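# Retrieve parts bin from pass box onto bench

## Task

The door joining the two rooms cannot be opened, and the bin of loose parts already sits inside the pass box, a hatch through the wall with one door on each side; either door can only be opened once the other is fully closed. Get the bin onto the bench so that its entire bottom rests on the bench. At the end both pass-box doors must be fully closed, the bin must stay put without any robot holding it, and the robots must have released it and backed away. A robot that falls over or is left leaning fails the task.

## Robot and tools

Robots: two identical Hello Robot Stretch 3 units, r1 and r2. Each has a two-wheel differential base (0.33 m long, 0.34 m wide, passive omni wheel at the rear) that cannot move sideways, a lift on a mast, and a telescoping arm pointing to the robot's RIGHT. To move the gripper forward or back, drive the base. Turning in place pivots about a point 0.05 m behind the front edge; with the arm in and the wrist folded the swept radius is 0.28 m, more if the wrist is level and unfolded.

Frames: the base frame has its origin on the floor between the drive wheels, x forward, y left, z up. hand_pose is reported in it, at the point where the closed fingertips meet; with all wrist joints at zero that frame's x points up, y back along the arm toward the mast, z toward the rear. Odometry is the base frame at scene start. Each robot reports in its own frames, so only images, lidar_m, wrist_depth_mm and head_depth_mm reveal where the robots stand relative to each other.

execute_actions: argument actions is a list holding one action or nothing (empty just returns state and images). The action is an object keyed by "r1" and/or "r2"; each robot may get "base", "joints", and optionally "contact_limits". All parts start at once and may finish at different times.
- base takes exactly one command, both relative to where the base last measured itself: {"translate_m": d}, a straight drive offset in metres, forward positive, -1 to 1; or {"rotate_rad": d}, an in-place turn offset in radians, counter-clockwise (left) positive, -3.2 to 3.2.
- joints are absolute targets by name: lift_m 0 to 1.1 (arm height on mast); arm_m 0 to 0.52 (extension); wrist_yaw_rad -1.345 to 4.42 (0 along the arm, positive toward the front, 3.0 folded over the base); wrist_pitch_rad -1.57 to 0.451 (0 level, negative tips fingertips down); wrist_roll_rad -2.911 to 2.911 (0 fingers side by side); gripper_m -0.089 to 0.179 (larger is wider; the actual fingertip gap is 0.007 m smaller when nearly shut and 0.025 m smaller when fully open, zero below 0.007); head_pan_rad -3.953 to 1.73 (0 forward, positive left, -1.57 along the arm); head_tilt_rad -1.53 to 0.419 (negative down). Metres and radians throughout. Done tolerances: ±0.004 for lift, arm and gripper, ±0.02 for yaw, roll and head, ±0.05 for pitch.
- contact_limits: {"arm_m": n}, effort percent 1 to 100; the arm motion halts (contact_stop) when its effort reaches about n, and until the next action the arm holds no harder than that. Too low stops at once.
Optional cameras lists which images to return: r1_head_camera, r1_nav_camera, r1_wrist_camera, r2_head_camera, r2_nav_camera, r2_wrist_camera, or "all"; omitted or null means all, [] means none. Unknown keys, names or out-of-range values reject the whole call and nothing moves. Any robot, base or joint left out may keep pushing toward its earlier target without the status showing it. One action lasts at most 15 s. If a result reports a stop, later calls in the same reply are skipped.

wait: seconds 0 to 10; commands nothing and returns state and images. zoom_image: camera plus region [x0, y0, x1, y1] in that camera's latest full image, at most 504 by 504 pixels. finished_scene: scene number; ends the scene irreversibly and reports success, so call it only after the goal is met and stable.

Results: base_status and joint_status tell how each motion ended: done (for the base, wheels turned the commanded amount even if slipping), off_target (stopped short, may still push), contact_stop, time_out or torque_fault (old target dropped). A lift or arm that hits something firmly stops and goes slack until commanded again; a slack lift can sag under load or be pushed up by closing fingertips on a surface. on_its_own covers uncommanded parts, "held at" being the held target, not the position. motor_effort is percent of maximum, positive toward higher values, peak in brackets, with sizeable error; effort outside rest range hints at a load or contact. Positive wheel effort pushes forward. base_odometry counts wheel turns only; turned_by_wheels and turned_by_imu give turning since the last result; base_tilt gives forward/right lean in degrees with a fixed offset up to about 4. lidar_m lists 12 distances for 30 degree sectors starting straight ahead and going counter-clockwise (4th left, 7th behind, 10th right), plane 0.17 m above the floor, range 0.15 to 12 m, "-" for none; it sees other robots, not glass or itself, and the mast or a low lift can hide sectors 5, 6, 9, 10. wrist_depth_mm (45 to 1000) and head_depth_mm (280 to 4000, sideways image) are 7x7 grids of median depth. Camera calibration gives K in image pixels and T_world_to_cam from the carrying robot's base frame; expect small errors, larger for the wrist camera.

Speed: 0.30 m/s and 1.9 rad/s only when stowed (lift_m under 0.30, arm_m under 0.03, wrist_yaw_rad over 2.54); otherwise 0.10 m/s and 0.63 rad/s.

Gripper: to grasp, command below the object's width (lower squeezes harder, though a stall guard may ease off); to release, command at least 0.02 above the touch value. Readings do not prove a grasp. To squeeze again send a new value.

Self-collision: fold or unfold the wrist only with lift_m 0.32 to 0.95, wrist_pitch_rad -0.4, roll near 0; once folded the lift may go to 0.25. With wrist_yaw_rad below -0.4 keep pitch at -0.5 or lower.

Avoid: any base touching the other robot (a hard press ends the run; no state line reports contact); the two bases travel slightly differently, up to 2.5 cm per metre, which matters when carrying one load. The arm pushing a rigid object with the gripper above about 0.45 m, repeated pushes after a contact_stop, or driving while gripping something fixed can tip a robot; snags when reversing are worst. If tilted, undo the move in small steps, pull the gripper free, and lower lift_m to about 0.2. Base, wrist and head have no contact stop; prolonged wrist strain causes a 10 s torque_fault. Don't drop, slam or shove objects. Loose objects may occasionally get nudged. The scene keeps running while you think, holding the last command.

Each tool is called by a JSON object that holds its "op" and its "data".

## Session

{"op": "execute_actions", "data": {"actions": []}}

Scene clock: 0.00 s.
r1.base_odometry: x=+0.000 y=+0.000 heading=+0.000 (m, m, rad; r1's odometry frame)
r1.turned_by_wheels: +0.000 (rad since the last result)
r1.turned_by_imu: +0.000 (rad since the last result)
r1.base_tilt: forward=+0.8 right=+0.9 (deg)
r1.lidar_m: 2.42 1.67 1.56 1.59 1.16 1.09 1.12 1.43 3.21 1.37 1.39 3.24
r1.head_depth_mm: 1804 2651 2961 2969 2968 2916 2277 / 1801 2674 3098 3054 3098 3049 2247 / 1797 2673 3230 3197 3218 3144 2258 / 1802 2663 3363 3352 3354 3281 2258 / 1800 2642 3053 3045 3030 2994 2277 / 1805 2466 2543 2527 2521 2531 2270 / 1800 2178 2183 2185 2168 2150 2112
r1.base_status: not commanded
r1.joint_positions: lift_m=+0.436 arm_m=+0.003 wrist_yaw_rad=+2.914 wrist_pitch_rad=-0.398 wrist_roll_rad=+0.002 gripper_m=+0.037 head_pan_rad=-0.008 head_tilt_rad=-0.006
r1.joint_status: not commanded
r1.motor_effort: left_wheel=+1 right_wheel=+1 lift_m=+34 arm_m=+0 wrist_yaw_rad=+1 wrist_pitch_rad=+5 wrist_roll_rad=+1 gripper_m=+0 head_pan_rad=+0 head_tilt_rad=+2 (%)
r1.hand_pose: x=+0.0300 y=+0.0734 z=+0.4530 quat_wxyz=(+0.218, +0.705, +0.060, +0.672) (m; r1's base frame)
r1.wrist_depth_mm: - - - - - - - / - - - - - - - / - - - - - - - / - - - - - - 966 / 899 - 892 853 855 820 809 / 727 736 - 690 691 697 680 / 627 621 614 616 592 592 590
r2.base_odometry: x=+0.000 y=+0.000 heading=+0.000 (m, m, rad; r2's odometry frame)
r2.turned_by_wheels: +0.000 (rad since the last result)
r2.turned_by_imu: +0.000 (rad since the last result)
r2.base_tilt: forward=-0.2 right=+1.1 (deg)
r2.lidar_m: 2.01 0.98 0.79 0.78 0.85 0.82 0.81 0.88 1.35 3.50 2.50 2.12
r2.head_depth_mm: 1929 3001 3603 3622 3647 2888 2007 / 1926 2974 3674 3688 3715 2905 2012 / 1911 2949 3716 3807 3759 2899 2018 / 1913 2942 3811 3821 3885 2943 2011 / 1916 2667 2769 2449 2141 2606 2041 / 1827 2020 2030 1693 1684 1984 1875 / 1588 1574 1571 1556 1552 1544 1541
r2.base_status: not commanded
r2.joint_positions: lift_m=+0.333 arm_m=-0.002 wrist_yaw_rad=+3.053 wrist_pitch_rad=-0.339 wrist_roll_rad=-0.001 gripper_m=+0.037 head_pan_rad=+0.016 head_tilt_rad=-0.020
r2.joint_status: not commanded
r2.motor_effort: left_wheel=+0 right_wheel=-1 lift_m=+24 arm_m=+0 wrist_yaw_rad=+1 wrist_pitch_rad=+4 wrist_roll_rad=+0 gripper_m=+0 head_pan_rad=+0 head_tilt_rad=+2 (%)
r2.hand_pose: x=-0.0007 y=+0.0901 z=+0.3635 quat_wxyz=(+0.150, +0.701, +0.089, +0.692) (m; r2's base frame)
r2.wrist_depth_mm: 731 - 717 720 709 727 712 / 806 803 789 779 779 765 757 / 866 865 852 838 843 815 821 / 828 873 887 872 857 870 874 / 693 695 - 697 716 716 718 / 575 583 - 581 591 597 592 / 491 495 - 516 498 506 501
pictures: r1_head_camera (sideways: a quarter turn clockwise sets it upright), r1_nav_camera (sideways: a quarter turn counterclockwise sets it upright), r1_wrist_camera, r2_head_camera (sideways: a quarter turn clockwise sets it upright), r2_nav_camera (sideways: a quarter turn counterclockwise sets it upright), r2_wrist_camera
Images, in order (width x height): r1_head_camera 896x504, r1_nav_camera 672x504, r1_wrist_camera 644x364, r2_head_camera 896x504, r2_nav_camera 672x504, r2_wrist_camera 644x364.

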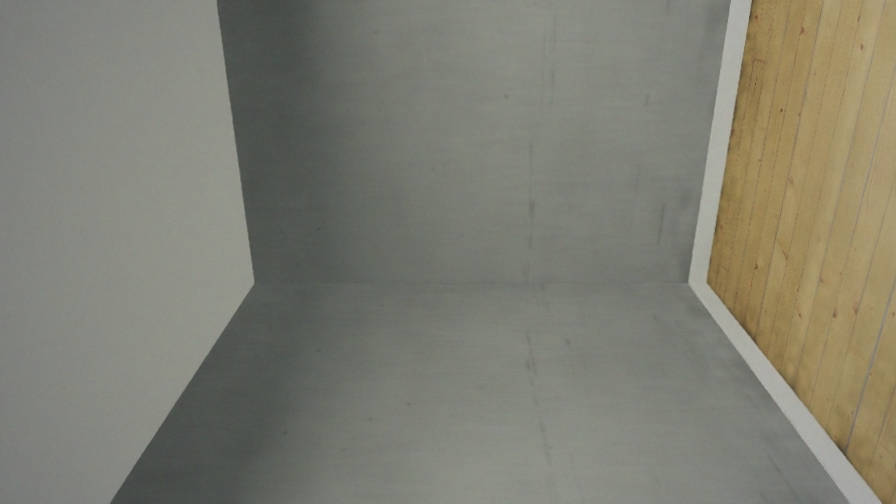

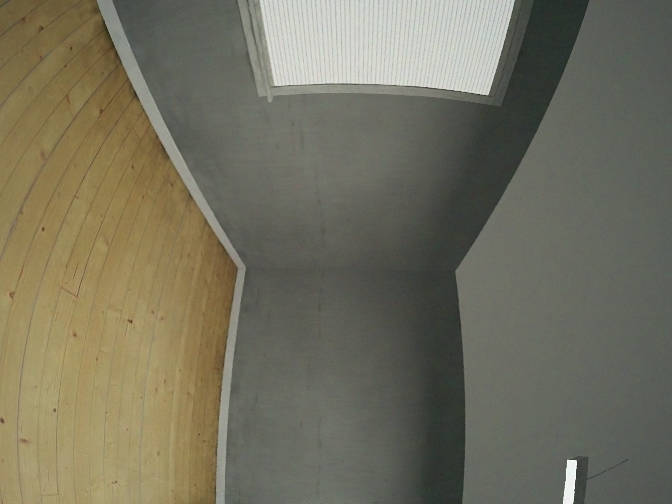

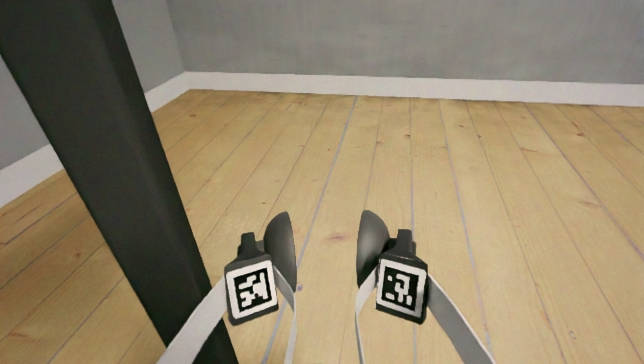

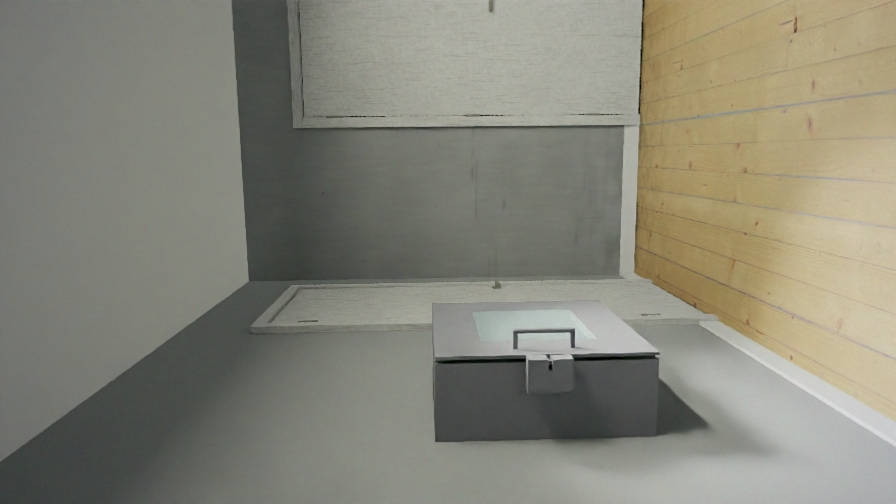

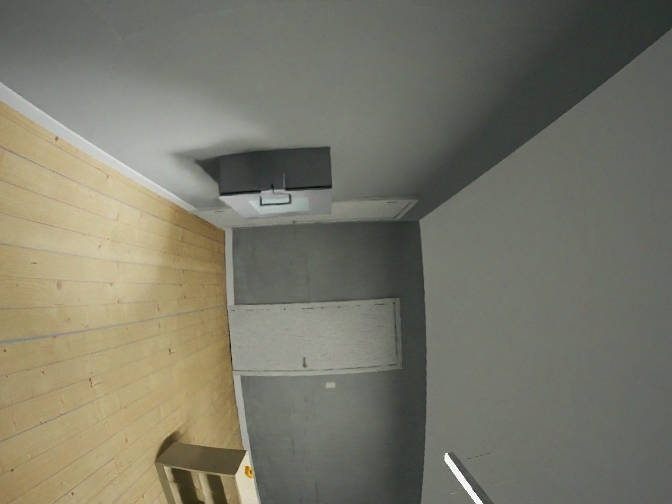

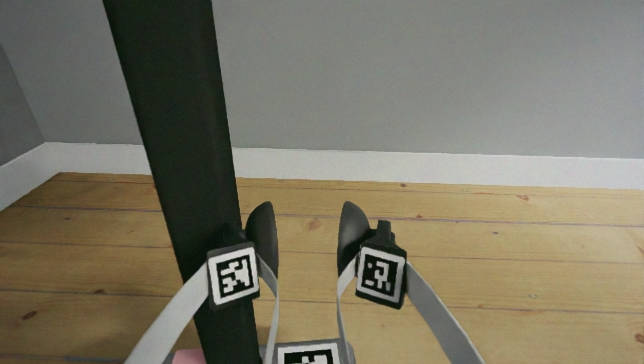

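{"op": "execute_actions", "data": {"actions": [{"r1":{"joints":{"head_pan_rad":-1.57,"head_tilt_rad":-0.4}},"r2":{"joints":{"head_pan_rad":0.7,"head_tilt_rad":-0.3}}}], "cameras": ["r1_head_camera","r1_nav_camera","r2_head_camera","r2_nav_camera"]}}

{"op": "execute_actions", "data": {"actions": [{"r1":{"joints":{"head_pan_rad":-3.1,"head_tilt_rad":-0.4}},"r2":{"joints":{"head_pan_rad":-1.7,"head_tilt_rad":-0.4}}}], "cameras": ["r1_head_camera","r1_nav_camera","r2_head_camera","r2_nav_camera"]}}

Scene clock: 9.30 s.
r1.base_odometry: x=+0.000 y=+0.000 heading=+0.000 (m, m, rad; r1's odometry frame)
r1.turned_by_wheels: +0.000 (rad since the last result)
r1.turned_by_imu: -0.001 (rad since the last result)
r1.base_tilt: forward=+0.8 right=+0.9 (deg)
r1.lidar_m: 2.42 1.66 1.56 1.59 1.16 1.09 1.11 1.43 3.22 1.37 1.39 3.22
r1.head_depth_mm: 2619 2780 2955 3081 2353 1777 1418 / 2714 2871 3057 3203 2352 1772 1418 / 2849 3024 3207 3294 2334 1769 1409 / 2949 3152 3361 3236 2243 1758 1414 / 3084 3285 3554 1958 2253 1754 1408 / 3224 3418 3651 1582 2139 1645 1406 / 3381 3657 - 1576 2317 1745 1401
r1.base_status: not commanded
r1.joint_positions: lift_m=+0.436 arm_m=+0.003 wrist_yaw_rad=+2.914 wrist_pitch_rad=-0.398 wrist_roll_rad=+0.002 gripper_m=+0.037 head_pan_rad=-1.563 head_tilt_rad=-0.395
r1.joint_status: all done
r1.motor_effort: left_wheel=+1(1) right_wheel=+1(0) lift_m=+33(33) arm_m=+0(0) wrist_yaw_rad=+0(1) wrist_pitch_rad=+4(5) wrist_roll_rad=+0(1) gripper_m=+0(0) head_pan_rad=-3(30) head_tilt_rad=-1(22) (%)
r1.hand_pose: x=+0.0300 y=+0.0734 z=+0.4530 quat_wxyz=(+0.218, +0.705, +0.060, +0.672) (m; r1's base frame)
r1.wrist_depth_mm: - - - - - - - / - - - - - - - / - - - - - - - / - - - - - - - / 871 - 890 841 871 827 800 / 726 724 - 702 703 698 681 / 622 622 607 611 598 599 594
r2.base_odometry: x=+0.000 y=+0.000 heading=+0.000 (m, m, rad; r2's odometry frame)
r2.turned_by_wheels: +0.000 (rad since the last result)
r2.turned_by_imu: -0.002 (rad since the last result)
r2.base_tilt: forward=-0.1 right=+1.1 (deg)
r2.lidar_m: 2.01 0.98 0.79 0.78 0.85 0.82 0.81 0.88 1.34 3.52 2.50 2.13
r2.head_depth_mm: 1239 1337 1438 1575 1718 1794 1453 / 1097 1172 1251 1343 1464 1589 1449 / 988 1040 1110 1188 1278 1365 1416 / 896 939 998 1054 1126 1205 1287 / 819 857 902 954 1009 1074 1139 / 754 789 824 868 913 964 1019 / 703 731 762 797 834 874 925
r2.base_status: not commanded
r2.joint_positions: lift_m=+0.333 arm_m=-0.002 wrist_yaw_rad=+3.053 wrist_pitch_rad=-0.339 wrist_roll_rad=-0.001 gripper_m=+0.037 head_pan_rad=+0.693 head_tilt_rad=-0.296
r2.joint_status: all done
r2.motor_effort: left_wheel=+0(0) right_wheel=-1(1) lift_m=+24(24) arm_m=+2(0) wrist_yaw_rad=+0(0) wrist_pitch_rad=+5(4) wrist_roll_rad=+1(0) gripper_m=+0(0) head_pan_rad=+2(27) head_tilt_rad=-2(17) (%)
r2.hand_pose: x=-0.0007 y=+0.0901 z=+0.3635 quat_wxyz=(+0.150, +0.701, +0.089, +0.692) (m; r2's base frame)
r2.wrist_depth_mm: 737 - 721 727 715 720 697 / 802 803 779 773 764 769 759 / 844 856 844 859 827 823 833 / 829 868 858 872 867 868 858 / 701 700 - 703 721 708 719 / 575 571 - 590 587 594 593 / 494 493 - 517 499 508 506
pictures: r1_head_camera (sideways: a quarter turn clockwise sets it upright), r1_nav_camera (sideways: a quarter turn counterclockwise sets it upright), r2_head_camera (sideways: a quarter turn clockwise sets it upright), r2_nav_camera (sideways: a quarter turn counterclockwise sets it upright)
camera_calibration (this result's frames):
r1_head_camera: T_world_to_cam=[[-0.0154023, 0.357966, -0.933608, 1.23661], [0.999727, -0.0108813, -0.0206652, 0.0225091], [-0.0175563, -0.933671, -0.357701, 0.420151], [0, 0, 0, 1]] pos_world=[0.00391993, -0.0501359, 1.30526]
r1_nav_camera: T_world_to_cam=[[0.028047, -0.419112, 0.907501, -1.1488], [-0.998533, -0.0538104, 0.00600912, 0.0455806], [0.0463145, -0.906339, -0.420006, 0.500579], [0, 0, 0, 1]] pos_world=[0.0545502, -0.0253304, 1.25251]
r2_head_camera: T_world_to_cam=[[-0.265236, -0.18686, -0.945904, 1.25391], [-0.646951, 0.761906, 0.0308965, -0.0279714], [0.714916, 0.620148, -0.322973, 0.378303], [0, 0, 0, 1]] pos_world=[0.0440315, 0.0210134, 1.30913]
r2_nav_camera: T_world_to_cam=[[0.245788, 0.130542, 0.960493, -1.20713], [0.595848, -0.801919, -0.0434861, 0.0982193], [0.764561, 0.582996, -0.274886, 0.313891], [0, 0, 0, 1]] pos_world=[-0.00181468, 0.0533479, 1.24999]
Images, in order (width x height): r1_head_camera 896x504, r1_nav_camera 672x504, r2_head_camera 896x504, r2_nav_camera 672x504.

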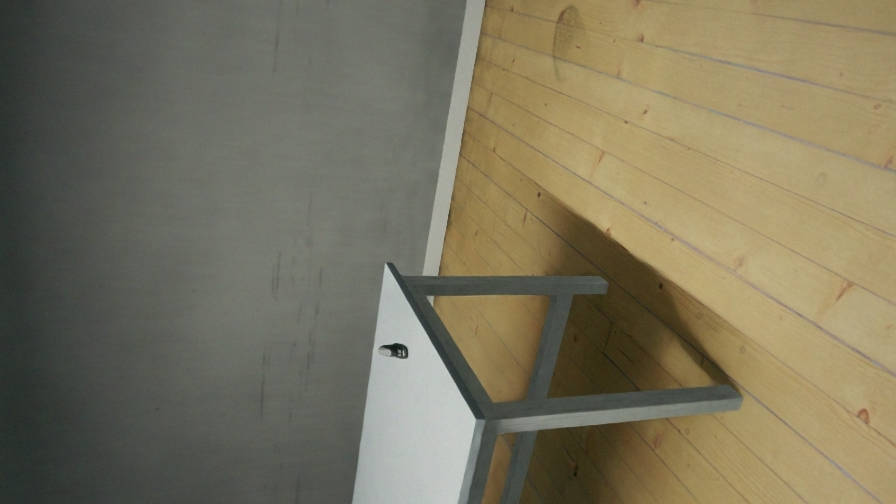

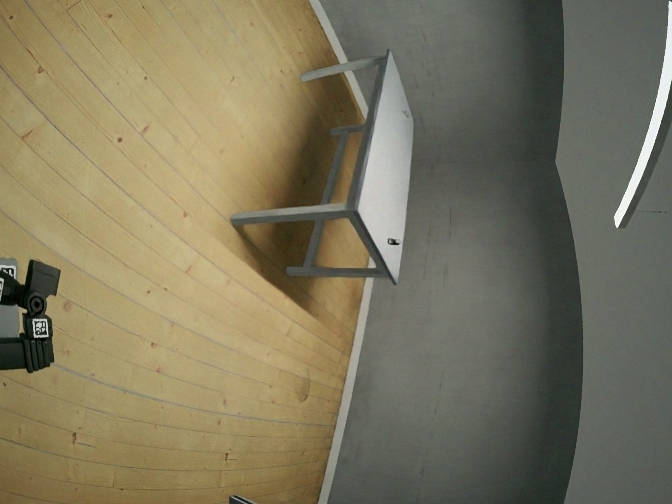

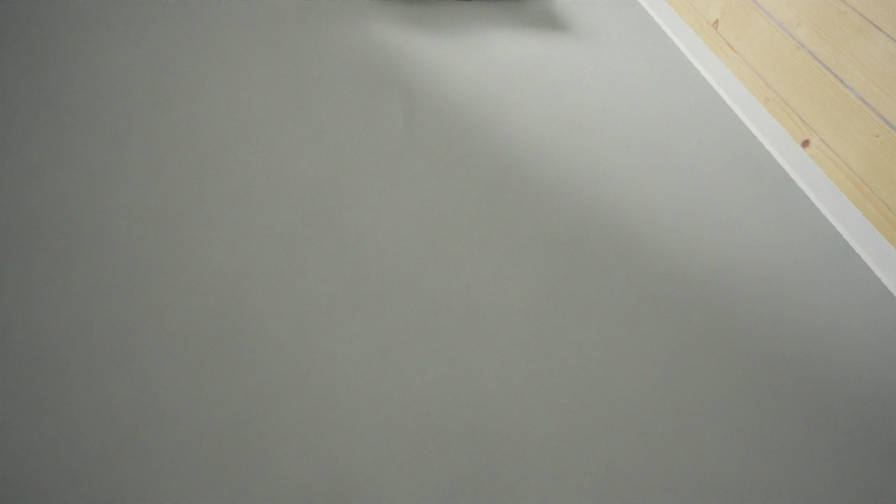

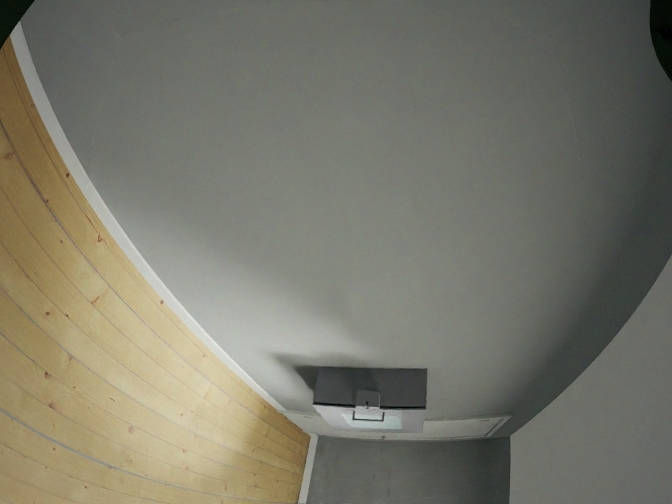

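Scene clock: 10.93 s.
r1.base_odometry: x=+0.000 y=+0.000 heading=+0.000 (m, m, rad; r1's odometry frame)
r1.turned_by_wheels: +0.000 (rad since the last result)
r1.turned_by_imu: +0.000 (rad since the last result)
r1.base_tilt: forward=+0.9 right=+0.9 (deg)
r1.lidar_m: 2.42 1.66 1.56 1.59 1.16 1.09 1.11 1.44 3.22 1.37 1.39 3.24
r1.head_depth_mm: 890 942 997 1059 1133 1213 1307 / 929 988 1044 1115 1195 1284 1352 / 969 1032 1101 1176 1267 1371 1414 / 1017 1086 1159 1245 1350 1461 1414 / 1069 1146 1227 1322 1436 1567 1409 / 1125 1209 1297 1389 1541 1646 1414 / 1189 1209 1203 1238 1660 1728 1404
r1.base_status: not commanded
r1.joint_positions: lift_m=+0.436 arm_m=+0.003 wrist_yaw_rad=+2.914 wrist_pitch_rad=-0.398 wrist_roll_rad=+0.002 gripper_m=+0.037 head_pan_rad=-3.093 head_tilt_rad=-0.395
r1.joint_status: all done
r1.motor_effort: left_wheel=+1(1) right_wheel=+1(1) lift_m=+34(33) arm_m=+0(1) wrist_yaw_rad=+0(1) wrist_pitch_rad=+4(4) wrist_roll_rad=+1(1) gripper_m=+0(0) head_pan_rad=-3(29) head_tilt_rad=-2(2) (%)
r1.hand_pose: x=+0.0300 y=+0.0734 z=+0.4530 quat_wxyz=(+0.218, +0.705, +0.060, +0.672) (m; r1's base frame)
r1.wrist_depth_mm: - - - - - - - / - - - - - - - / - - - - - - - / - - - - - - 972 / 864 - 868 868 868 823 800 / 728 719 - 697 702 682 689 / 629 617 616 608 598 597 591
r2.base_odometry: x=+0.000 y=+0.000 heading=+0.000 (m, m, rad; r2's odometry frame)
r2.turned_by_wheels: +0.000 (rad since the last result)
r2.turned_by_imu: +0.000 (rad since the last result)
r2.base_tilt: forward=-0.1 right=+1.1 (deg)
r2.lidar_m: 2.01 0.98 0.79 0.78 0.85 0.82 0.81 0.88 1.35 3.51 2.50 2.13
r2.head_depth_mm: 2416 2412 2413 2472 2154 1668 1345 / 2944 3129 3355 3063 2169 1669 1344 / 2912 3111 3383 3190 2191 1670 1350 / 2953 3215 3379 3219 2202 1680 1351 / 2944 3134 3410 3204 2206 1671 1360 / 2986 3126 3466 3268 2202 1691 1359 / 2932 3107 3439 3278 2250 1681 1358
r2.base_status: not commanded
r2.joint_positions: lift_m=+0.333 arm_m=-0.002 wrist_yaw_rad=+3.053 wrist_pitch_rad=-0.339 wrist_roll_rad=-0.001 gripper_m=+0.037 head_pan_rad=-1.693 head_tilt_rad=-0.395
r2.joint_status: all done
r2.motor_effort: left_wheel=+0(0) right_wheel=-2(1) lift_m=+24(24) arm_m=+1(1) wrist_yaw_rad=+0(0) wrist_pitch_rad=+4(4) wrist_roll_rad=+0(0) gripper_m=+0(0) head_pan_rad=-2(31) head_tilt_rad=-2(11) (%)
r2.hand_pose: x=-0.0007 y=+0.0901 z=+0.3635 quat_wxyz=(+0.150, +0.701, +0.089, +0.692) (m; r2's base frame)
r2.wrist_depth_mm: 737 - 724 715 709 707 707 / 795 791 789 789 780 772 746 / 850 860 839 839 846 846 809 / 833 865 877 870 865 851 868 / 694 691 - 708 714 719 718 / 571 575 - 584 586 597 595 / 490 491 - 515 501 499 505
pictures: r1_head_camera (sideways: a quarter turn clockwise sets it upright), r1_nav_camera (sideways: a quarter turn counterclockwise sets it upright), r2_head_camera (sideways: a quarter turn clockwise sets it upright), r2_nav_camera (sideways: a quarter turn counterclockwise sets it upright)
camera_calibration (this result's frames):
r1_head_camera: T_world_to_cam=[[0.357298, 0.0299999, -0.933509, 1.23421], [0.0299024, -0.999339, -0.0206704, 0.0284318], [-0.933512, -0.0205287, -0.357958, 0.426074], [0, 0, 0, 1]] pos_world=[-0.0440841, 0.000133686, 1.30525]
r1_nav_camera: T_world_to_cam=[[-0.41787, -0.0451273, 0.907385, -1.14593], [-0.0944875, 0.995508, 0.00599647, 0.0400824], [-0.90358, -0.0832308, -0.420257, 0.506699], [0, 0, 0, 1]] pos_world=[-0.0172198, -0.0494422, 1.2525]
r2_head_camera: T_world_to_cam=[[0.0759806, 0.409348, -0.909209, 1.20394], [0.99302, -0.113565, 0.0318548, -0.0392189], [-0.0902146, -0.905283, -0.415119, 0.50313], [0, 0, 0, 1]] pos_world=[-0.00714122, -0.0418086, 1.30474]
r2_nav_camera: T_world_to_cam=[[-0.100675, -0.356716, 0.928773, -1.1636], [-0.983179, 0.178657, -0.0379554, 0.100646], [-0.152392, -0.916971, -0.368702, 0.441581], [0, 0, 0, 1]] pos_world=[0.0491013, -0.0281371, 1.24735]
Images, in order (width x height): r1_head_camera 896x504, r1_nav_camera 672x504, r2_head_camera 896x504, r2_nav_camera 672x504.

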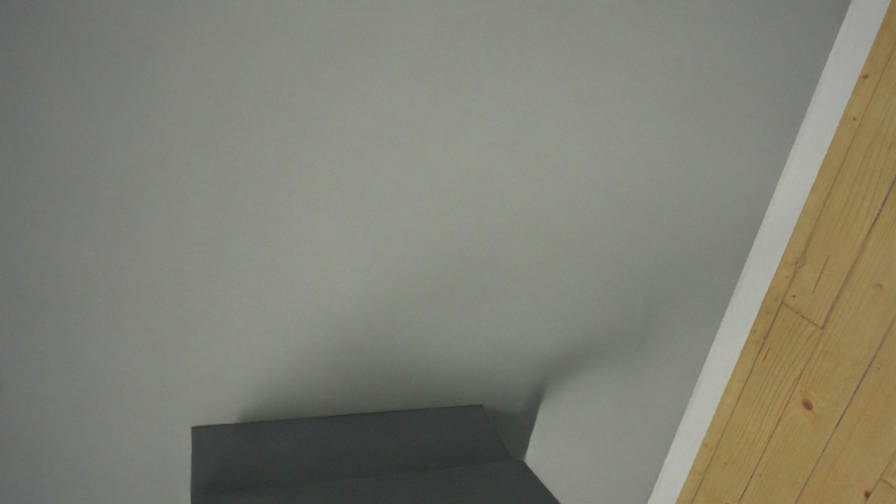

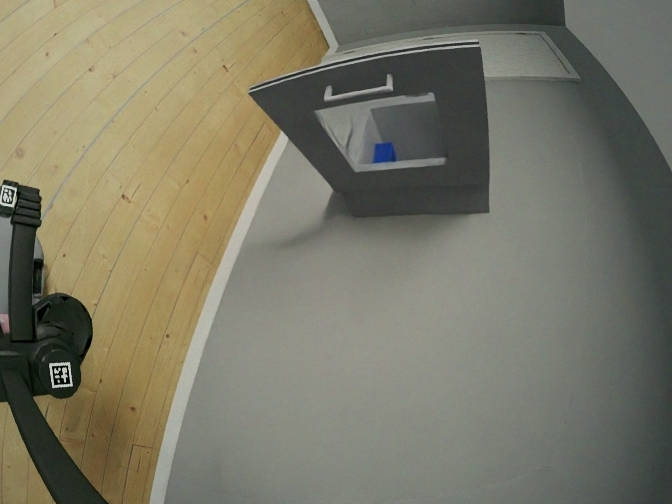

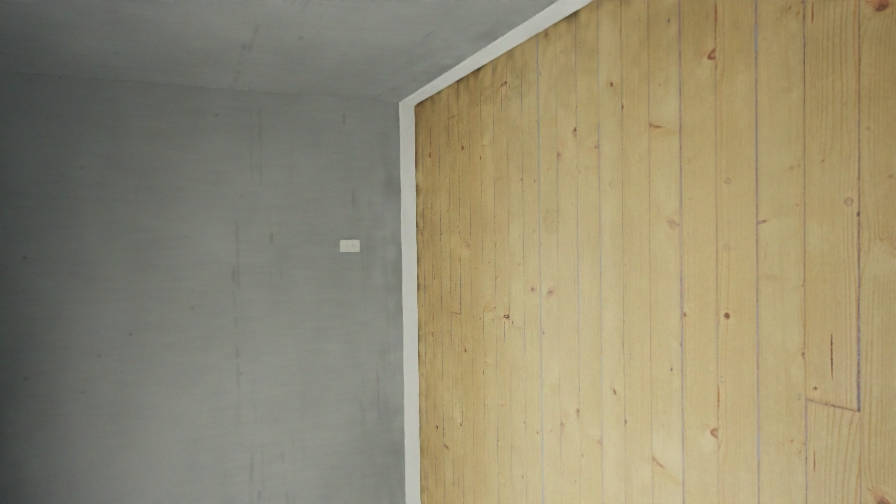

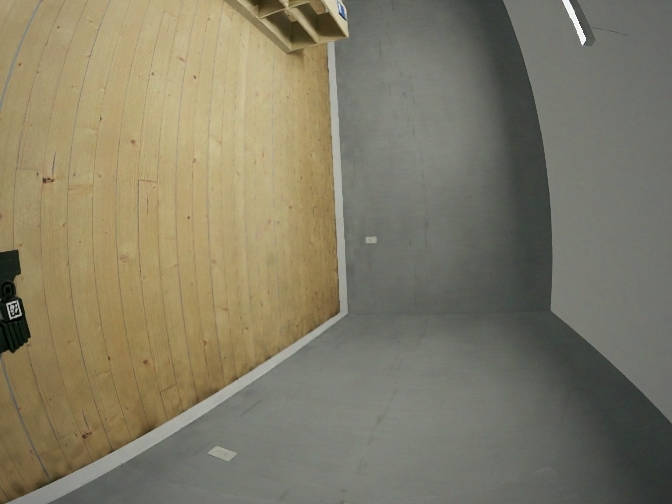

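{"op": "execute_actions", "data": {"actions": [{"r1":{"joints":{"head_pan_rad":-2.5,"head_tilt_rad":-0.3}},"r2":{"joints":{"head_pan_rad":0.25,"head_tilt_rad":-0.3}}}], "cameras": ["r1_head_camera","r1_nav_camera","r2_head_camera"]}}

Scene clock: 21.43 s.
r1.base_odometry: x=+0.000 y=+0.000 heading=+0.000 (m, m, rad; r1's odometry frame)
r1.turned_by_wheels: +0.000 (rad since the last result)
r1.turned_by_imu: -0.001 (rad since the last result)
r1.base_tilt: forward=+0.8 right=+0.9 (deg)
r1.lidar_m: 2.42 1.66 1.56 1.59 1.17 1.09 1.11 1.44 3.21 1.37 1.39 3.24
r1.head_depth_mm: 1251 1289 1219 1303 1385 1478 1467 / 1412 1459 1079 1155 1273 1697 1523 / 1611 1673 952 1763 1131 1881 1527 / 1885 1987 850 1719 1014 1815 1521 / 2211 2360 772 805 855 946 1520 / 2755 2912 3071 3249 2707 1942 1518 / 2732 2833 2967 3095 2689 1939 1520
r1.base_status: not commanded
r1.joint_positions: lift_m=+0.436 arm_m=+0.003 wrist_yaw_rad=+2.914 wrist_pitch_rad=-0.398 wrist_roll_rad=+0.002 gripper_m=+0.037 head_pan_rad=-2.507 head_tilt_rad=-0.310
r1.joint_status: all done
r1.motor_effort: left_wheel=+1(1) right_wheel=+1(0) lift_m=+33(33) arm_m=+0(0) wrist_yaw_rad=-1(1) wrist_pitch_rad=+4(5) wrist_roll_rad=+0(0) gripper_m=-1(0) head_pan_rad=+2(25) head_tilt_rad=+4(9) (%)
r1.hand_pose: x=+0.0300 y=+0.0734 z=+0.4530 quat_wxyz=(+0.218, +0.705, +0.060, +0.672) (m; r1's base frame)
r1.wrist_depth_mm: - - - - - - - / - - - - - - - / - - - - - - - / - - - - - 996 986 / 888 - 895 844 855 838 797 / 736 732 - 708 702 692 681 / 634 613 613 605 609 592 585
r2.base_odometry: x=+0.000 y=+0.000 heading=+0.000 (m, m, rad; r2's odometry frame)
r2.turned_by_wheels: +0.000 (rad since the last result)
r2.turned_by_imu: -0.003 (rad since the last result)
r2.base_tilt: forward=-0.2 right=+1.0 (deg)
r2.lidar_m: 2.01 0.98 0.79 0.78 0.85 0.82 0.81 0.88 1.35 3.51 2.50 2.12
r2.head_depth_mm: 3214 3381 3558 3634 2478 1810 1434 / 3298 3411 3689 3801 2500 1809 1434 / 2423 2515 2166 2904 2506 1822 1438 / 1832 1885 1677 1830 2198 1836 1443 / 1465 1515 1571 1637 1725 1717 1453 / 1208 1258 1295 1345 1390 1448 1405 / 1042 1074 1099 1131 1163 1207 1248
r2.base_status: not commanded
r2.joint_positions: lift_m=+0.333 arm_m=-0.002 wrist_yaw_rad=+3.053 wrist_pitch_rad=-0.339 wrist_roll_rad=-0.001 gripper_m=+0.037 head_pan_rad=+0.243 head_tilt_rad=-0.310
r2.joint_status: all done
r2.motor_effort: left_wheel=+0(0) right_wheel=-1(1) lift_m=+24(24) arm_m=+1(1) wrist_yaw_rad=+1(1) wrist_pitch_rad=+4(5) wrist_roll_rad=+0(1) gripper_m=+0(0) head_pan_rad=+2(30) head_tilt_rad=+4(12) (%)
r2.hand_pose: x=-0.0007 y=+0.0901 z=+0.3635 quat_wxyz=(+0.150, +0.701, +0.089, +0.692) (m; r2's base frame)
r2.wrist_depth_mm: 747 - 727 724 712 709 692 / 784 809 789 779 764 754 761 / 847 856 846 848 830 814 822 / 837 881 875 875 871 863 870 / 693 694 - 706 713 716 725 / 571 576 - 588 589 589 600 / 492 494 - 517 497 503 505
pictures: r1_head_camera (sideways: a quarter turn clockwise sets it upright), r1_nav_camera (sideways: a quarter turn counterclockwise sets it upright), r2_head_camera (sideways: a quarter turn clockwise sets it upright)
camera_calibration (this result's frames):
r1_head_camera: T_world_to_cam=[[0.216335, 0.174734, -0.960556, 1.27038], [0.575844, -0.817339, -0.0189909, 0.0229173], [-0.788418, -0.549022, -0.277438, 0.320396], [0, 0, 0, 1]] pos_world=[-0.035419, -0.0273437, 1.3096]
r1_nav_camera: T_world_to_cam=[[-0.260065, -0.222, 0.939725, -1.1891], [-0.628368, 0.777854, 0.00986134, 0.0383066], [-0.733157, -0.587928, -0.34179, 0.403546], [0, 0, 0, 1]] pos_world=[0.010691, -0.0565201, 1.25497]
r2_head_camera: T_world_to_cam=[[-0.332771, -0.0560218, -0.941342, 1.24837], [-0.250718, 0.967562, 0.0310484, -0.0305857], [0.909068, 0.246344, -0.336022, 0.3941], [0, 0, 0, 1]] pos_world=[0.0494884, 0.00244526, 1.30852]
Images, in order (width x height): r1_head_camera 896x504, r1_nav_camera 672x504, r2_head_camera 896x504.

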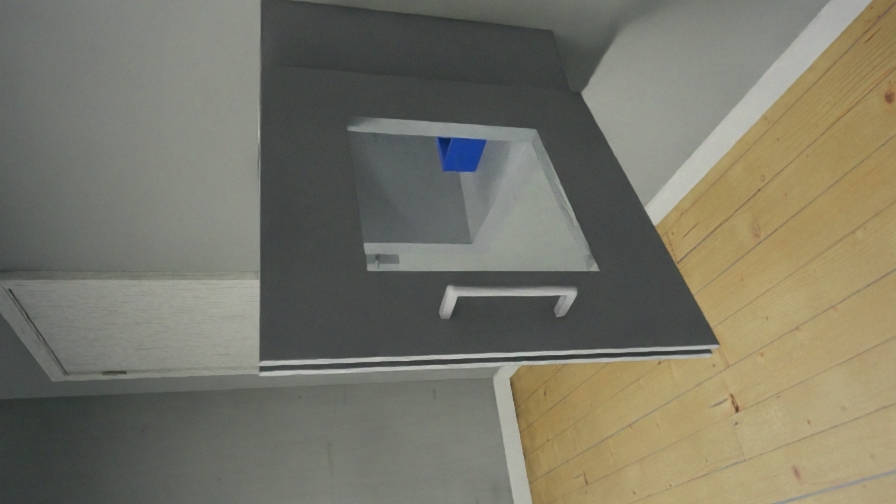

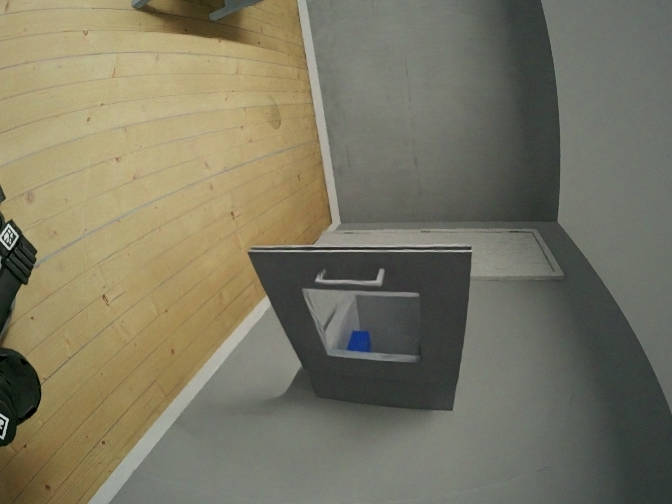

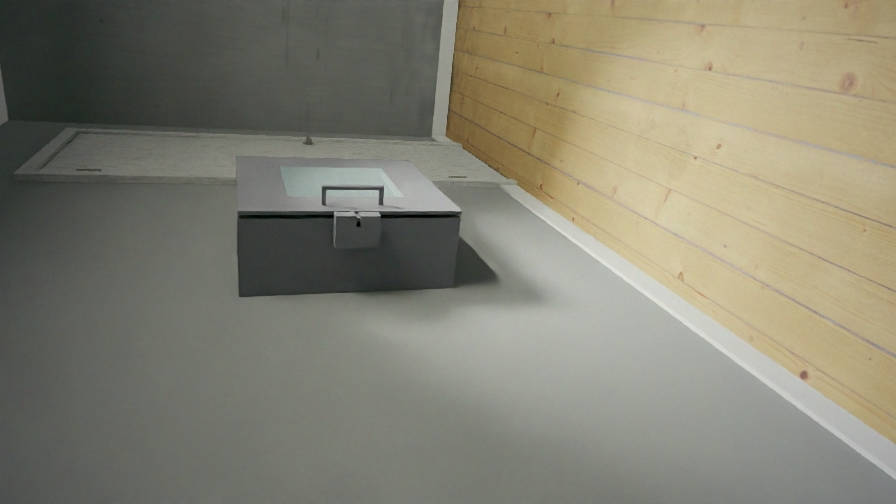

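{"op": "execute_actions", "data": {"actions": [{"r1":{"base":{"rotate_rad":-0.45},"joints":{"lift_m":0.27,"head_pan_rad":-1.57,"head_tilt_rad":-0.3}}}], "cameras": []}}

{"op": "execute_actions", "data": {"actions": [{"r1":{"base":{"translate_m":0.32}}}], "cameras": []}}

{"op": "execute_actions", "data": {"actions": [{"r1":{"base":{"rotate_rad":-1.57}}}], "cameras": []}}

{"op": "execute_actions", "data": {"actions": [{"r1":{"base":{"translate_m":1.0}}}], "cameras": ["r1_head_camera","r1_nav_camera"]}}

Scene clock: 49.90 s.
r1.base_odometry: x=+0.000 y=+0.000 heading=-0.450 (m, m, rad; r1's odometry frame)
r1.turned_by_wheels: -0.450 (rad since the last result)
r1.turned_by_imu: -0.456 (rad since the last result)
r1.base_tilt: forward=+0.8 right=+0.9 (deg)
r1.lidar_m: 3.23 2.24 1.63 1.56 1.56 1.13 1.09 1.13 1.54 3.22 1.36 2.41
r1.head_depth_mm: 2702 2862 2794 775 811 857 1535 / 2785 2907 3060 3229 2743 1968 1529 / 2757 2890 3050 3231 2713 1966 1523 / 2728 2898 3014 3225 2727 1952 1524 / 2737 2887 3029 3188 2698 1964 1516 / 2727 2846 2998 3174 2722 1943 1516 / 2715 2849 3011 3155 2699 1943 1521
r1.base_status: done
r1.joint_positions: lift_m=+0.270 arm_m=+0.003 wrist_yaw_rad=+2.914 wrist_pitch_rad=-0.398 wrist_roll_rad=+0.002 gripper_m=+0.037 head_pan_rad=-1.577 head_tilt_rad=-0.310
r1.joint_status: all done
r1.motor_effort: left_wheel=+4(9) right_wheel=-2(4) lift_m=+20(28) arm_m=+0(1) wrist_yaw_rad=-1(1) wrist_pitch_rad=+4(4) wrist_roll_rad=+1(1) gripper_m=-1(0) head_pan_rad=+3(32) head_tilt_rad=+2(4) (%)
r1.hand_pose: x=+0.0300 y=+0.0734 z=+0.2877 quat_wxyz=(+0.218, +0.705, +0.060, +0.672) (m; r1's base frame)
r1.wrist_depth_mm: - - - - - - - / - - - - - - - / - - 986 979 963 939 904 / 785 - 744 737 741 707 696 / 621 - 636 591 618 574 560 / 520 517 - 516 490 482 476 / 454 - - 441 427 421 421
r2.base_odometry: x=+0.000 y=+0.000 heading=+0.000 (m, m, rad; r2's odometry frame)
r2.turned_by_wheels: +0.000 (rad since the last result)
r2.turned_by_imu: -0.007 (rad since the last result)
r2.base_tilt: forward=-0.1 right=+1.0 (deg)
r2.lidar_m: 2.01 0.98 0.78 0.78 0.85 0.82 0.81 0.88 1.35 3.52 2.49 2.12
r2.head_depth_mm: 3198 3380 3543 3638 2510 1823 1440 / 3255 3469 3647 3792 2487 1815 1445 / 2420 2501 2147 2895 2503 1819 1441 / 1828 1879 1671 1822 2208 1835 1452 / 1461 1509 1585 1642 1717 1704 1442 / 1214 1251 1291 1340 1399 1437 1406 / 1037 1070 1096 1131 1168 1201 1239
r2.base_status: not commanded
r2.joint_positions: lift_m=+0.333 arm_m=-0.002 wrist_yaw_rad=+3.053 wrist_pitch_rad=-0.339 wrist_roll_rad=-0.001 gripper_m=+0.037 head_pan_rad=+0.243 head_tilt_rad=-0.310
r2.joint_status: not commanded
r2.motor_effort: left_wheel=+0(0) right_wheel=-1(0) lift_m=+24(24) arm_m=+1(1) wrist_yaw_rad=-1(0) wrist_pitch_rad=+4(4) wrist_roll_rad=+0(0) gripper_m=+0(1) head_pan_rad=+2(2) head_tilt_rad=+4(4) (%)
r2.hand_pose: x=-0.0007 y=+0.0901 z=+0.3635 quat_wxyz=(+0.150, +0.701, +0.089, +0.692) (m; r2's base frame)
r2.wrist_depth_mm: 745 - 724 720 715 704 710 / 792 800 784 773 774 767 761 / 849 857 845 843 835 826 820 / 846 877 875 886 883 856 852 / 689 696 - 706 721 715 717 / 575 578 - 583 594 598 598 / 487 494 - 513 498 505 507
pictures: none
No camera images: the call's "cameras" was empty. Leave "cameras" out to get every camera's image.

Scene clock: 52.73 s.
r1.base_odometry: x=+0.288 y=-0.139 heading=-0.450 (m, m, rad; r1's odometry frame)
r1.turned_by_wheels: +0.000 (rad since the last result)
r1.turned_by_imu: +0.001 (rad since the last result)
r1.base_tilt: forward=+0.8 right=+0.9 (deg)
r1.lidar_m: 2.91 2.23 1.63 1.56 1.62 1.47 1.41 1.47 1.99 3.21 1.19 2.25
r1.head_depth_mm: 2762 2920 3081 3217 2754 1961 1528 / 2779 2898 3061 3212 2736 1964 1537 / 2735 2906 3048 3212 2721 1962 1525 / 2751 2870 3042 3196 2741 1953 1519 / 2721 2883 3036 3200 2727 1951 1522 / 2724 2874 3009 3173 2716 1955 1517 / 2695 2854 3004 3124 2568 1861 1514
r1.base_status: done
r1.joint_positions: lift_m=+0.270 arm_m=+0.003 wrist_yaw_rad=+2.914 wrist_pitch_rad=-0.398 wrist_roll_rad=+0.002 gripper_m=+0.037 head_pan_rad=-1.577 head_tilt_rad=-0.310
r1.joint_status: not commanded
r1.motor_effort: left_wheel=+3(13) right_wheel=-2(5) lift_m=+20(20) arm_m=+0(1) wrist_yaw_rad=+0(0) wrist_pitch_rad=+4(4) wrist_roll_rad=+0(0) gripper_m=+0(0) head_pan_rad=+1(2) head_tilt_rad=+3(4) (%)
r1.hand_pose: x=+0.0300 y=+0.0734 z=+0.2876 quat_wxyz=(+0.218, +0.705, +0.060, +0.672) (m; r1's base frame)
r1.wrist_depth_mm: - - - - - - - / - - - - - - - / - 988 963 950 958 916 891 / 786 - 751 737 717 703 692 / 624 - 624 595 599 580 566 / 517 512 - 513 493 489 482 / 456 - - 444 427 420 413
r2.base_odometry: x=+0.000 y=+0.000 heading=+0.000 (m, m, rad; r2's odometry frame)
r2.turned_by_wheels: +0.000 (rad since the last result)
r2.turned_by_imu: -0.001 (rad since the last result)
r2.base_tilt: forward=+0.0 right=+1.0 (deg)
r2.lidar_m: 2.01 0.98 0.78 0.78 0.85 0.82 0.81 0.88 1.35 3.50 2.49 2.12
r2.head_depth_mm: 3191 3414 3534 3637 2452 1812 1437 / 3296 3499 3627 3845 2494 1803 1446 / 2423 2479 2151 2870 2502 1821 1445 / 1826 1881 1682 1846 2207 1828 1445 / 1459 1514 1579 1640 1729 1711 1454 / 1213 1251 1296 1341 1383 1445 1408 / 1036 1065 1099 1134 1167 1208 1242
r2.base_status: not commanded
r2.joint_positions: lift_m=+0.333 arm_m=-0.002 wrist_yaw_rad=+3.053 wrist_pitch_rad=-0.339 wrist_roll_rad=-0.001 gripper_m=+0.037 head_pan_rad=+0.243 head_tilt_rad=-0.310
r2.joint_status: not commanded
r2.motor_effort: left_wheel=+0(0) right_wheel=-1(0) lift_m=+24(24) arm_m=+1(2) wrist_yaw_rad=+0(0) wrist_pitch_rad=+4(4) wrist_roll_rad=+1(1) gripper_m=+0(0) head_pan_rad=+2(2) head_tilt_rad=+4(4) (%)
r2.hand_pose: x=-0.0007 y=+0.0901 z=+0.3635 quat_wxyz=(+0.150, +0.701, +0.089, +0.692) (m; r2's base frame)
r2.wrist_depth_mm: 739 - 725 716 712 698 708 / 799 798 777 771 763 763 762 / 834 856 849 845 825 834 812 / 828 869 883 858 860 854 863 / 689 695 - 704 722 713 723 / 572 580 - 585 586 590 595 / 489 491 - 514 500 504 510
pictures: none
No camera images: the call's "cameras" was empty. Leave "cameras" out to get every camera's image.

Scene clock: 54.93 s.
r1.base_odometry: x=+0.288 y=-0.139 heading=-2.020 (m, m, rad; r1's odometry frame)
r1.turned_by_wheels: -1.570 (rad since the last result)
r1.turned_by_imu: -1.579 (rad since the last result)
r1.base_tilt: forward=+0.9 right=+0.9 (deg)
r1.lidar_m: 3.21 1.19 2.24 2.91 2.20 1.62 1.57 1.63 1.47 1.41 1.47 2.02
r1.head_depth_mm: 1209 1275 1338 1413 1504 1599 1537 / 1202 1264 1338 1416 1502 1602 1522 / 1203 1265 1333 1414 1497 1593 1523 / 1198 1261 1333 1406 1491 1590 1524 / 1196 1257 1325 1401 1482 1581 1524 / 1194 1256 1323 1398 1484 1581 1522 / 1190 1253 1319 1393 1472 1563 1512
r1.base_status: done
r1.joint_positions: lift_m=+0.270 arm_m=+0.003 wrist_yaw_rad=+2.914 wrist_pitch_rad=-0.398 wrist_roll_rad=+0.002 gripper_m=+0.037 head_pan_rad=-1.577 head_tilt_rad=-0.309
r1.joint_status: not commanded
r1.motor_effort: left_wheel=+4(13) right_wheel=-1(5) lift_m=+20(20) arm_m=+0(0) wrist_yaw_rad=-1(1) wrist_pitch_rad=+5(5) wrist_roll_rad=+0(0) gripper_m=+0(1) head_pan_rad=+2(1) head_tilt_rad=+3(3) (%)
r1.hand_pose: x=+0.0300 y=+0.0734 z=+0.2876 quat_wxyz=(+0.218, +0.705, +0.060, +0.672) (m; r1's base frame)
r1.wrist_depth_mm: - - - - - - - / - - - - - - - / - 998 974 969 962 905 912 / 790 - 761 743 718 705 697 / 620 - 634 601 599 571 562 / 519 514 - 514 491 485 475 / 459 - - 442 423 427 414
r2.base_odometry: x=+0.000 y=+0.000 heading=+0.000 (m, m, rad; r2's odometry frame)
r2.turned_by_wheels: +0.000 (rad since the last result)
r2.turned_by_imu: -0.001 (rad since the last result)
r2.base_tilt: forward=+0.0 right=+0.9 (deg)
r2.lidar_m: 2.01 0.98 0.78 0.78 0.85 0.82 0.81 0.88 1.35 3.51 2.49 2.12
r2.head_depth_mm: 3246 3379 3528 3672 2489 1815 1437 / 3239 3430 3731 3776 2505 1818 1442 / 2427 2502 2151 2852 2490 1828 1439 / 1822 1890 1687 1821 2192 1819 1449 / 1455 1505 1582 1649 1728 1715 1453 / 1212 1253 1299 1343 1390 1444 1411 / 1038 1069 1102 1130 1168 1205 1240
r2.base_status: not commanded
r2.joint_positions: lift_m=+0.333 arm_m=-0.002 wrist_yaw_rad=+3.053 wrist_pitch_rad=-0.339 wrist_roll_rad=-0.001 gripper_m=+0.037 head_pan_rad=+0.243 head_tilt_rad=-0.310
r2.joint_status: not commanded
r2.motor_effort: left_wheel=+0(0) right_wheel=-1(1) lift_m=+24(24) arm_m=+0(1) wrist_yaw_rad=+0(1) wrist_pitch_rad=+4(4) wrist_roll_rad=+0(0) gripper_m=+0(0) head_pan_rad=+2(2) head_tilt_rad=+4(4) (%)
r2.hand_pose: x=-0.0007 y=+0.0901 z=+0.3635 quat_wxyz=(+0.150, +0.701, +0.089, +0.692) (m; r2's base frame)
r2.wrist_depth_mm: 745 - 727 729 713 711 703 / 797 794 784 766 774 764 755 / 838 855 845 848 840 810 818 / 831 860 880 878 859 861 872 / 687 685 - 707 710 714 724 / 582 582 - 587 587 590 605 / 491 495 - 511 500 506 506
pictures: none
No camera images: the call's "cameras" was empty. Leave "cameras" out to get every camera's image.

Scene clock: 59.87 s.
r1.base_odometry: x=-0.146 y=-1.040 heading=-2.020 (m, m, rad; r1's odometry frame)
r1.turned_by_wheels: +0.000 (rad since the last result)
r1.turned_by_imu: +0.002 (rad since the last result)
r1.base_tilt: forward=+0.8 right=+0.9 (deg)
r1.lidar_m: 2.21 0.88 1.01 0.54 3.03 2.66 2.56 2.00 1.47 1.42 1.48 2.00
r1.head_depth_mm: 1218 1277 602 614 650 695 1441 / 1212 1275 732 1395 869 790 1479 / 1206 1270 992 1392 1104 1606 1522 / 1207 1269 1155 1214 1332 1594 1518 / 1203 1268 3865 1750 1417 1591 1519 / 1198 1263 1676 1746 1410 1586 1520 / 1198 1259 1423 1520 1409 1575 1517
r1.base_status: done
r1.joint_positions: lift_m=+0.270 arm_m=+0.003 wrist_yaw_rad=+2.914 wrist_pitch_rad=-0.398 wrist_roll_rad=+0.002 gripper_m=+0.037 head_pan_rad=-1.577 head_tilt_rad=-0.309
r1.joint_status: not commanded
r1.motor_effort: left_wheel=+3(13) right_wheel=-1(4) lift_m=+20(20) arm_m=+0(0) wrist_yaw_rad=+1(0) wrist_pitch_rad=+4(5) wrist_roll_rad=+0(0) gripper_m=+0(0) head_pan_rad=+2(1) head_tilt_rad=+2(3) (%)
r1.hand_pose: x=+0.0300 y=+0.0734 z=+0.2876 quat_wxyz=(+0.218, +0.705, +0.060, +0.672) (m; r1's base frame)
r1.wrist_depth_mm: - - - - - - - / - - - - - - - / - - - 867 948 933 856 / 775 - 752 707 716 723 702 / 614 - 627 589 603 570 569 / 510 511 - 513 497 489 482 / 455 - - 440 424 421 414
r2.base_odometry: x=+0.000 y=+0.000 heading=+0.000 (m, m, rad; r2's odometry frame)
r2.turned_by_wheels: +0.000 (rad since the last result)
r2.turned_by_imu: -0.001 (rad since the last result)
r2.base_tilt: forward=-0.1 right=+1.1 (deg)
r2.lidar_m: 2.00 0.98 0.79 0.78 0.85 0.82 0.81 0.88 1.35 3.51 2.49 2.12
r2.head_depth_mm: 3180 3374 3556 3667 2503 1818 1436 / 3278 3492 3635 3800 2488 1820 1438 / 2387 2513 2162 2882 2516 1826 1443 / 1824 1881 1685 1839 2203 1834 1450 / 1454 1524 1576 1639 1709 1710 1457 / 1212 1250 1292 1339 1394 1440 1404 / 1041 1071 1100 1133 1167 1205 1241
r2.base_status: not commanded
r2.joint_positions: lift_m=+0.333 arm_m=-0.002 wrist_yaw_rad=+3.053 wrist_pitch_rad=-0.339 wrist_roll_rad=-0.001 gripper_m=+0.037 head_pan_rad=+0.243 head_tilt_rad=-0.310
r2.joint_status: not commanded
r2.motor_effort: left_wheel=+0(0) right_wheel=-1(1) lift_m=+24(24) arm_m=+1(1) wrist_yaw_rad=+0(0) wrist_pitch_rad=+5(4) wrist_roll_rad=+1(0) gripper_m=+0(0) head_pan_rad=+3(2) head_tilt_rad=+4(4) (%)
r2.hand_pose: x=-0.0007 y=+0.0901 z=+0.3635 quat_wxyz=(+0.150, +0.701, +0.089, +0.692) (m; r2's base frame)
r2.wrist_depth_mm: 743 - 725 726 711 703 702 / 786 794 781 767 773 765 750 / 839 862 827 841 839 824 819 / 818 875 889 871 861 873 854 / 687 692 - 713 708 723 714 / 575 584 - 584 590 595 593 / 492 498 - 507 494 510 506
pictures: r1_head_camera (sideways: a quarter turn clockwise sets it upright), r1_nav_camera (sideways: a quarter turn counterclockwise sets it upright)
camera_calibration (this result's frames):
r1_head_camera: T_world_to_cam=[[-0.0108947, 0.277048, -0.960794, 1.27208], [0.999469, -0.0264952, -0.0189732, 0.0203101], [-0.0307129, -0.960491, -0.276612, 0.314698], [0, 0, 0, 1]] pos_world=[0.00322496, -0.0496244, 1.30964]
r1_nav_camera: T_world_to_cam=[[0.0226751, -0.340371, 0.940018, -1.1912], [-0.999181, -0.0392227, 0.00990016, 0.040518], [0.0335003, -0.939473, -0.340982, 0.397818], [0, 0, 0, 1]] pos_world=[0.0541686, -0.0301235, 1.255]
Images, in order (width x height): r1_head_camera 896x504, r1_nav_camera 672x504.

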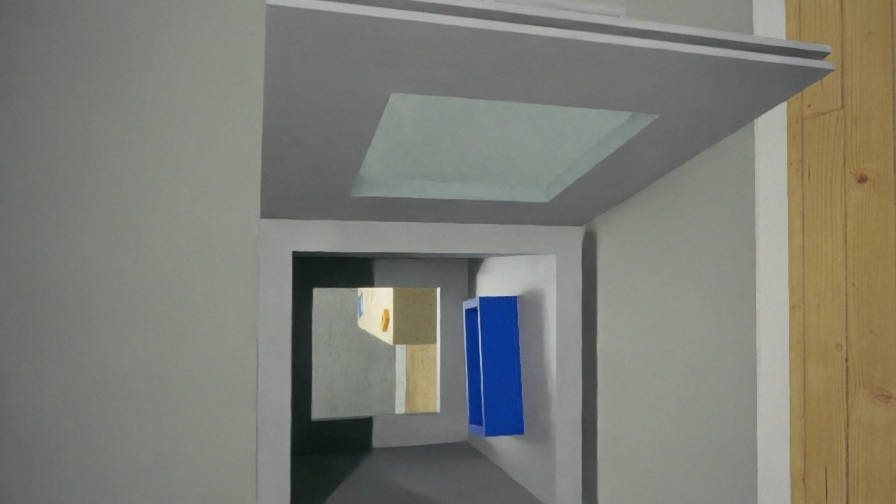

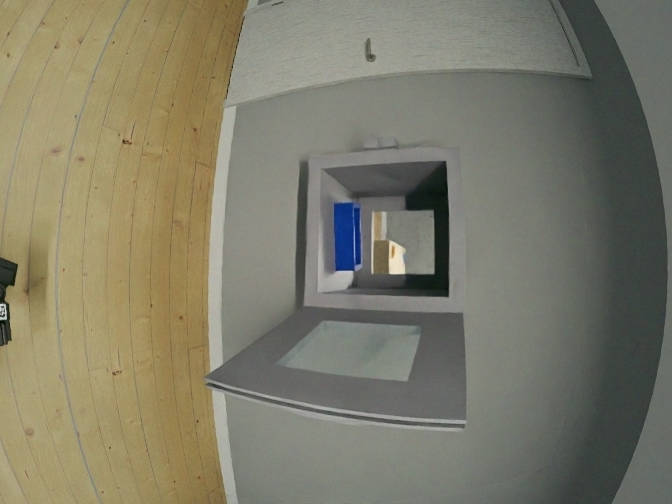

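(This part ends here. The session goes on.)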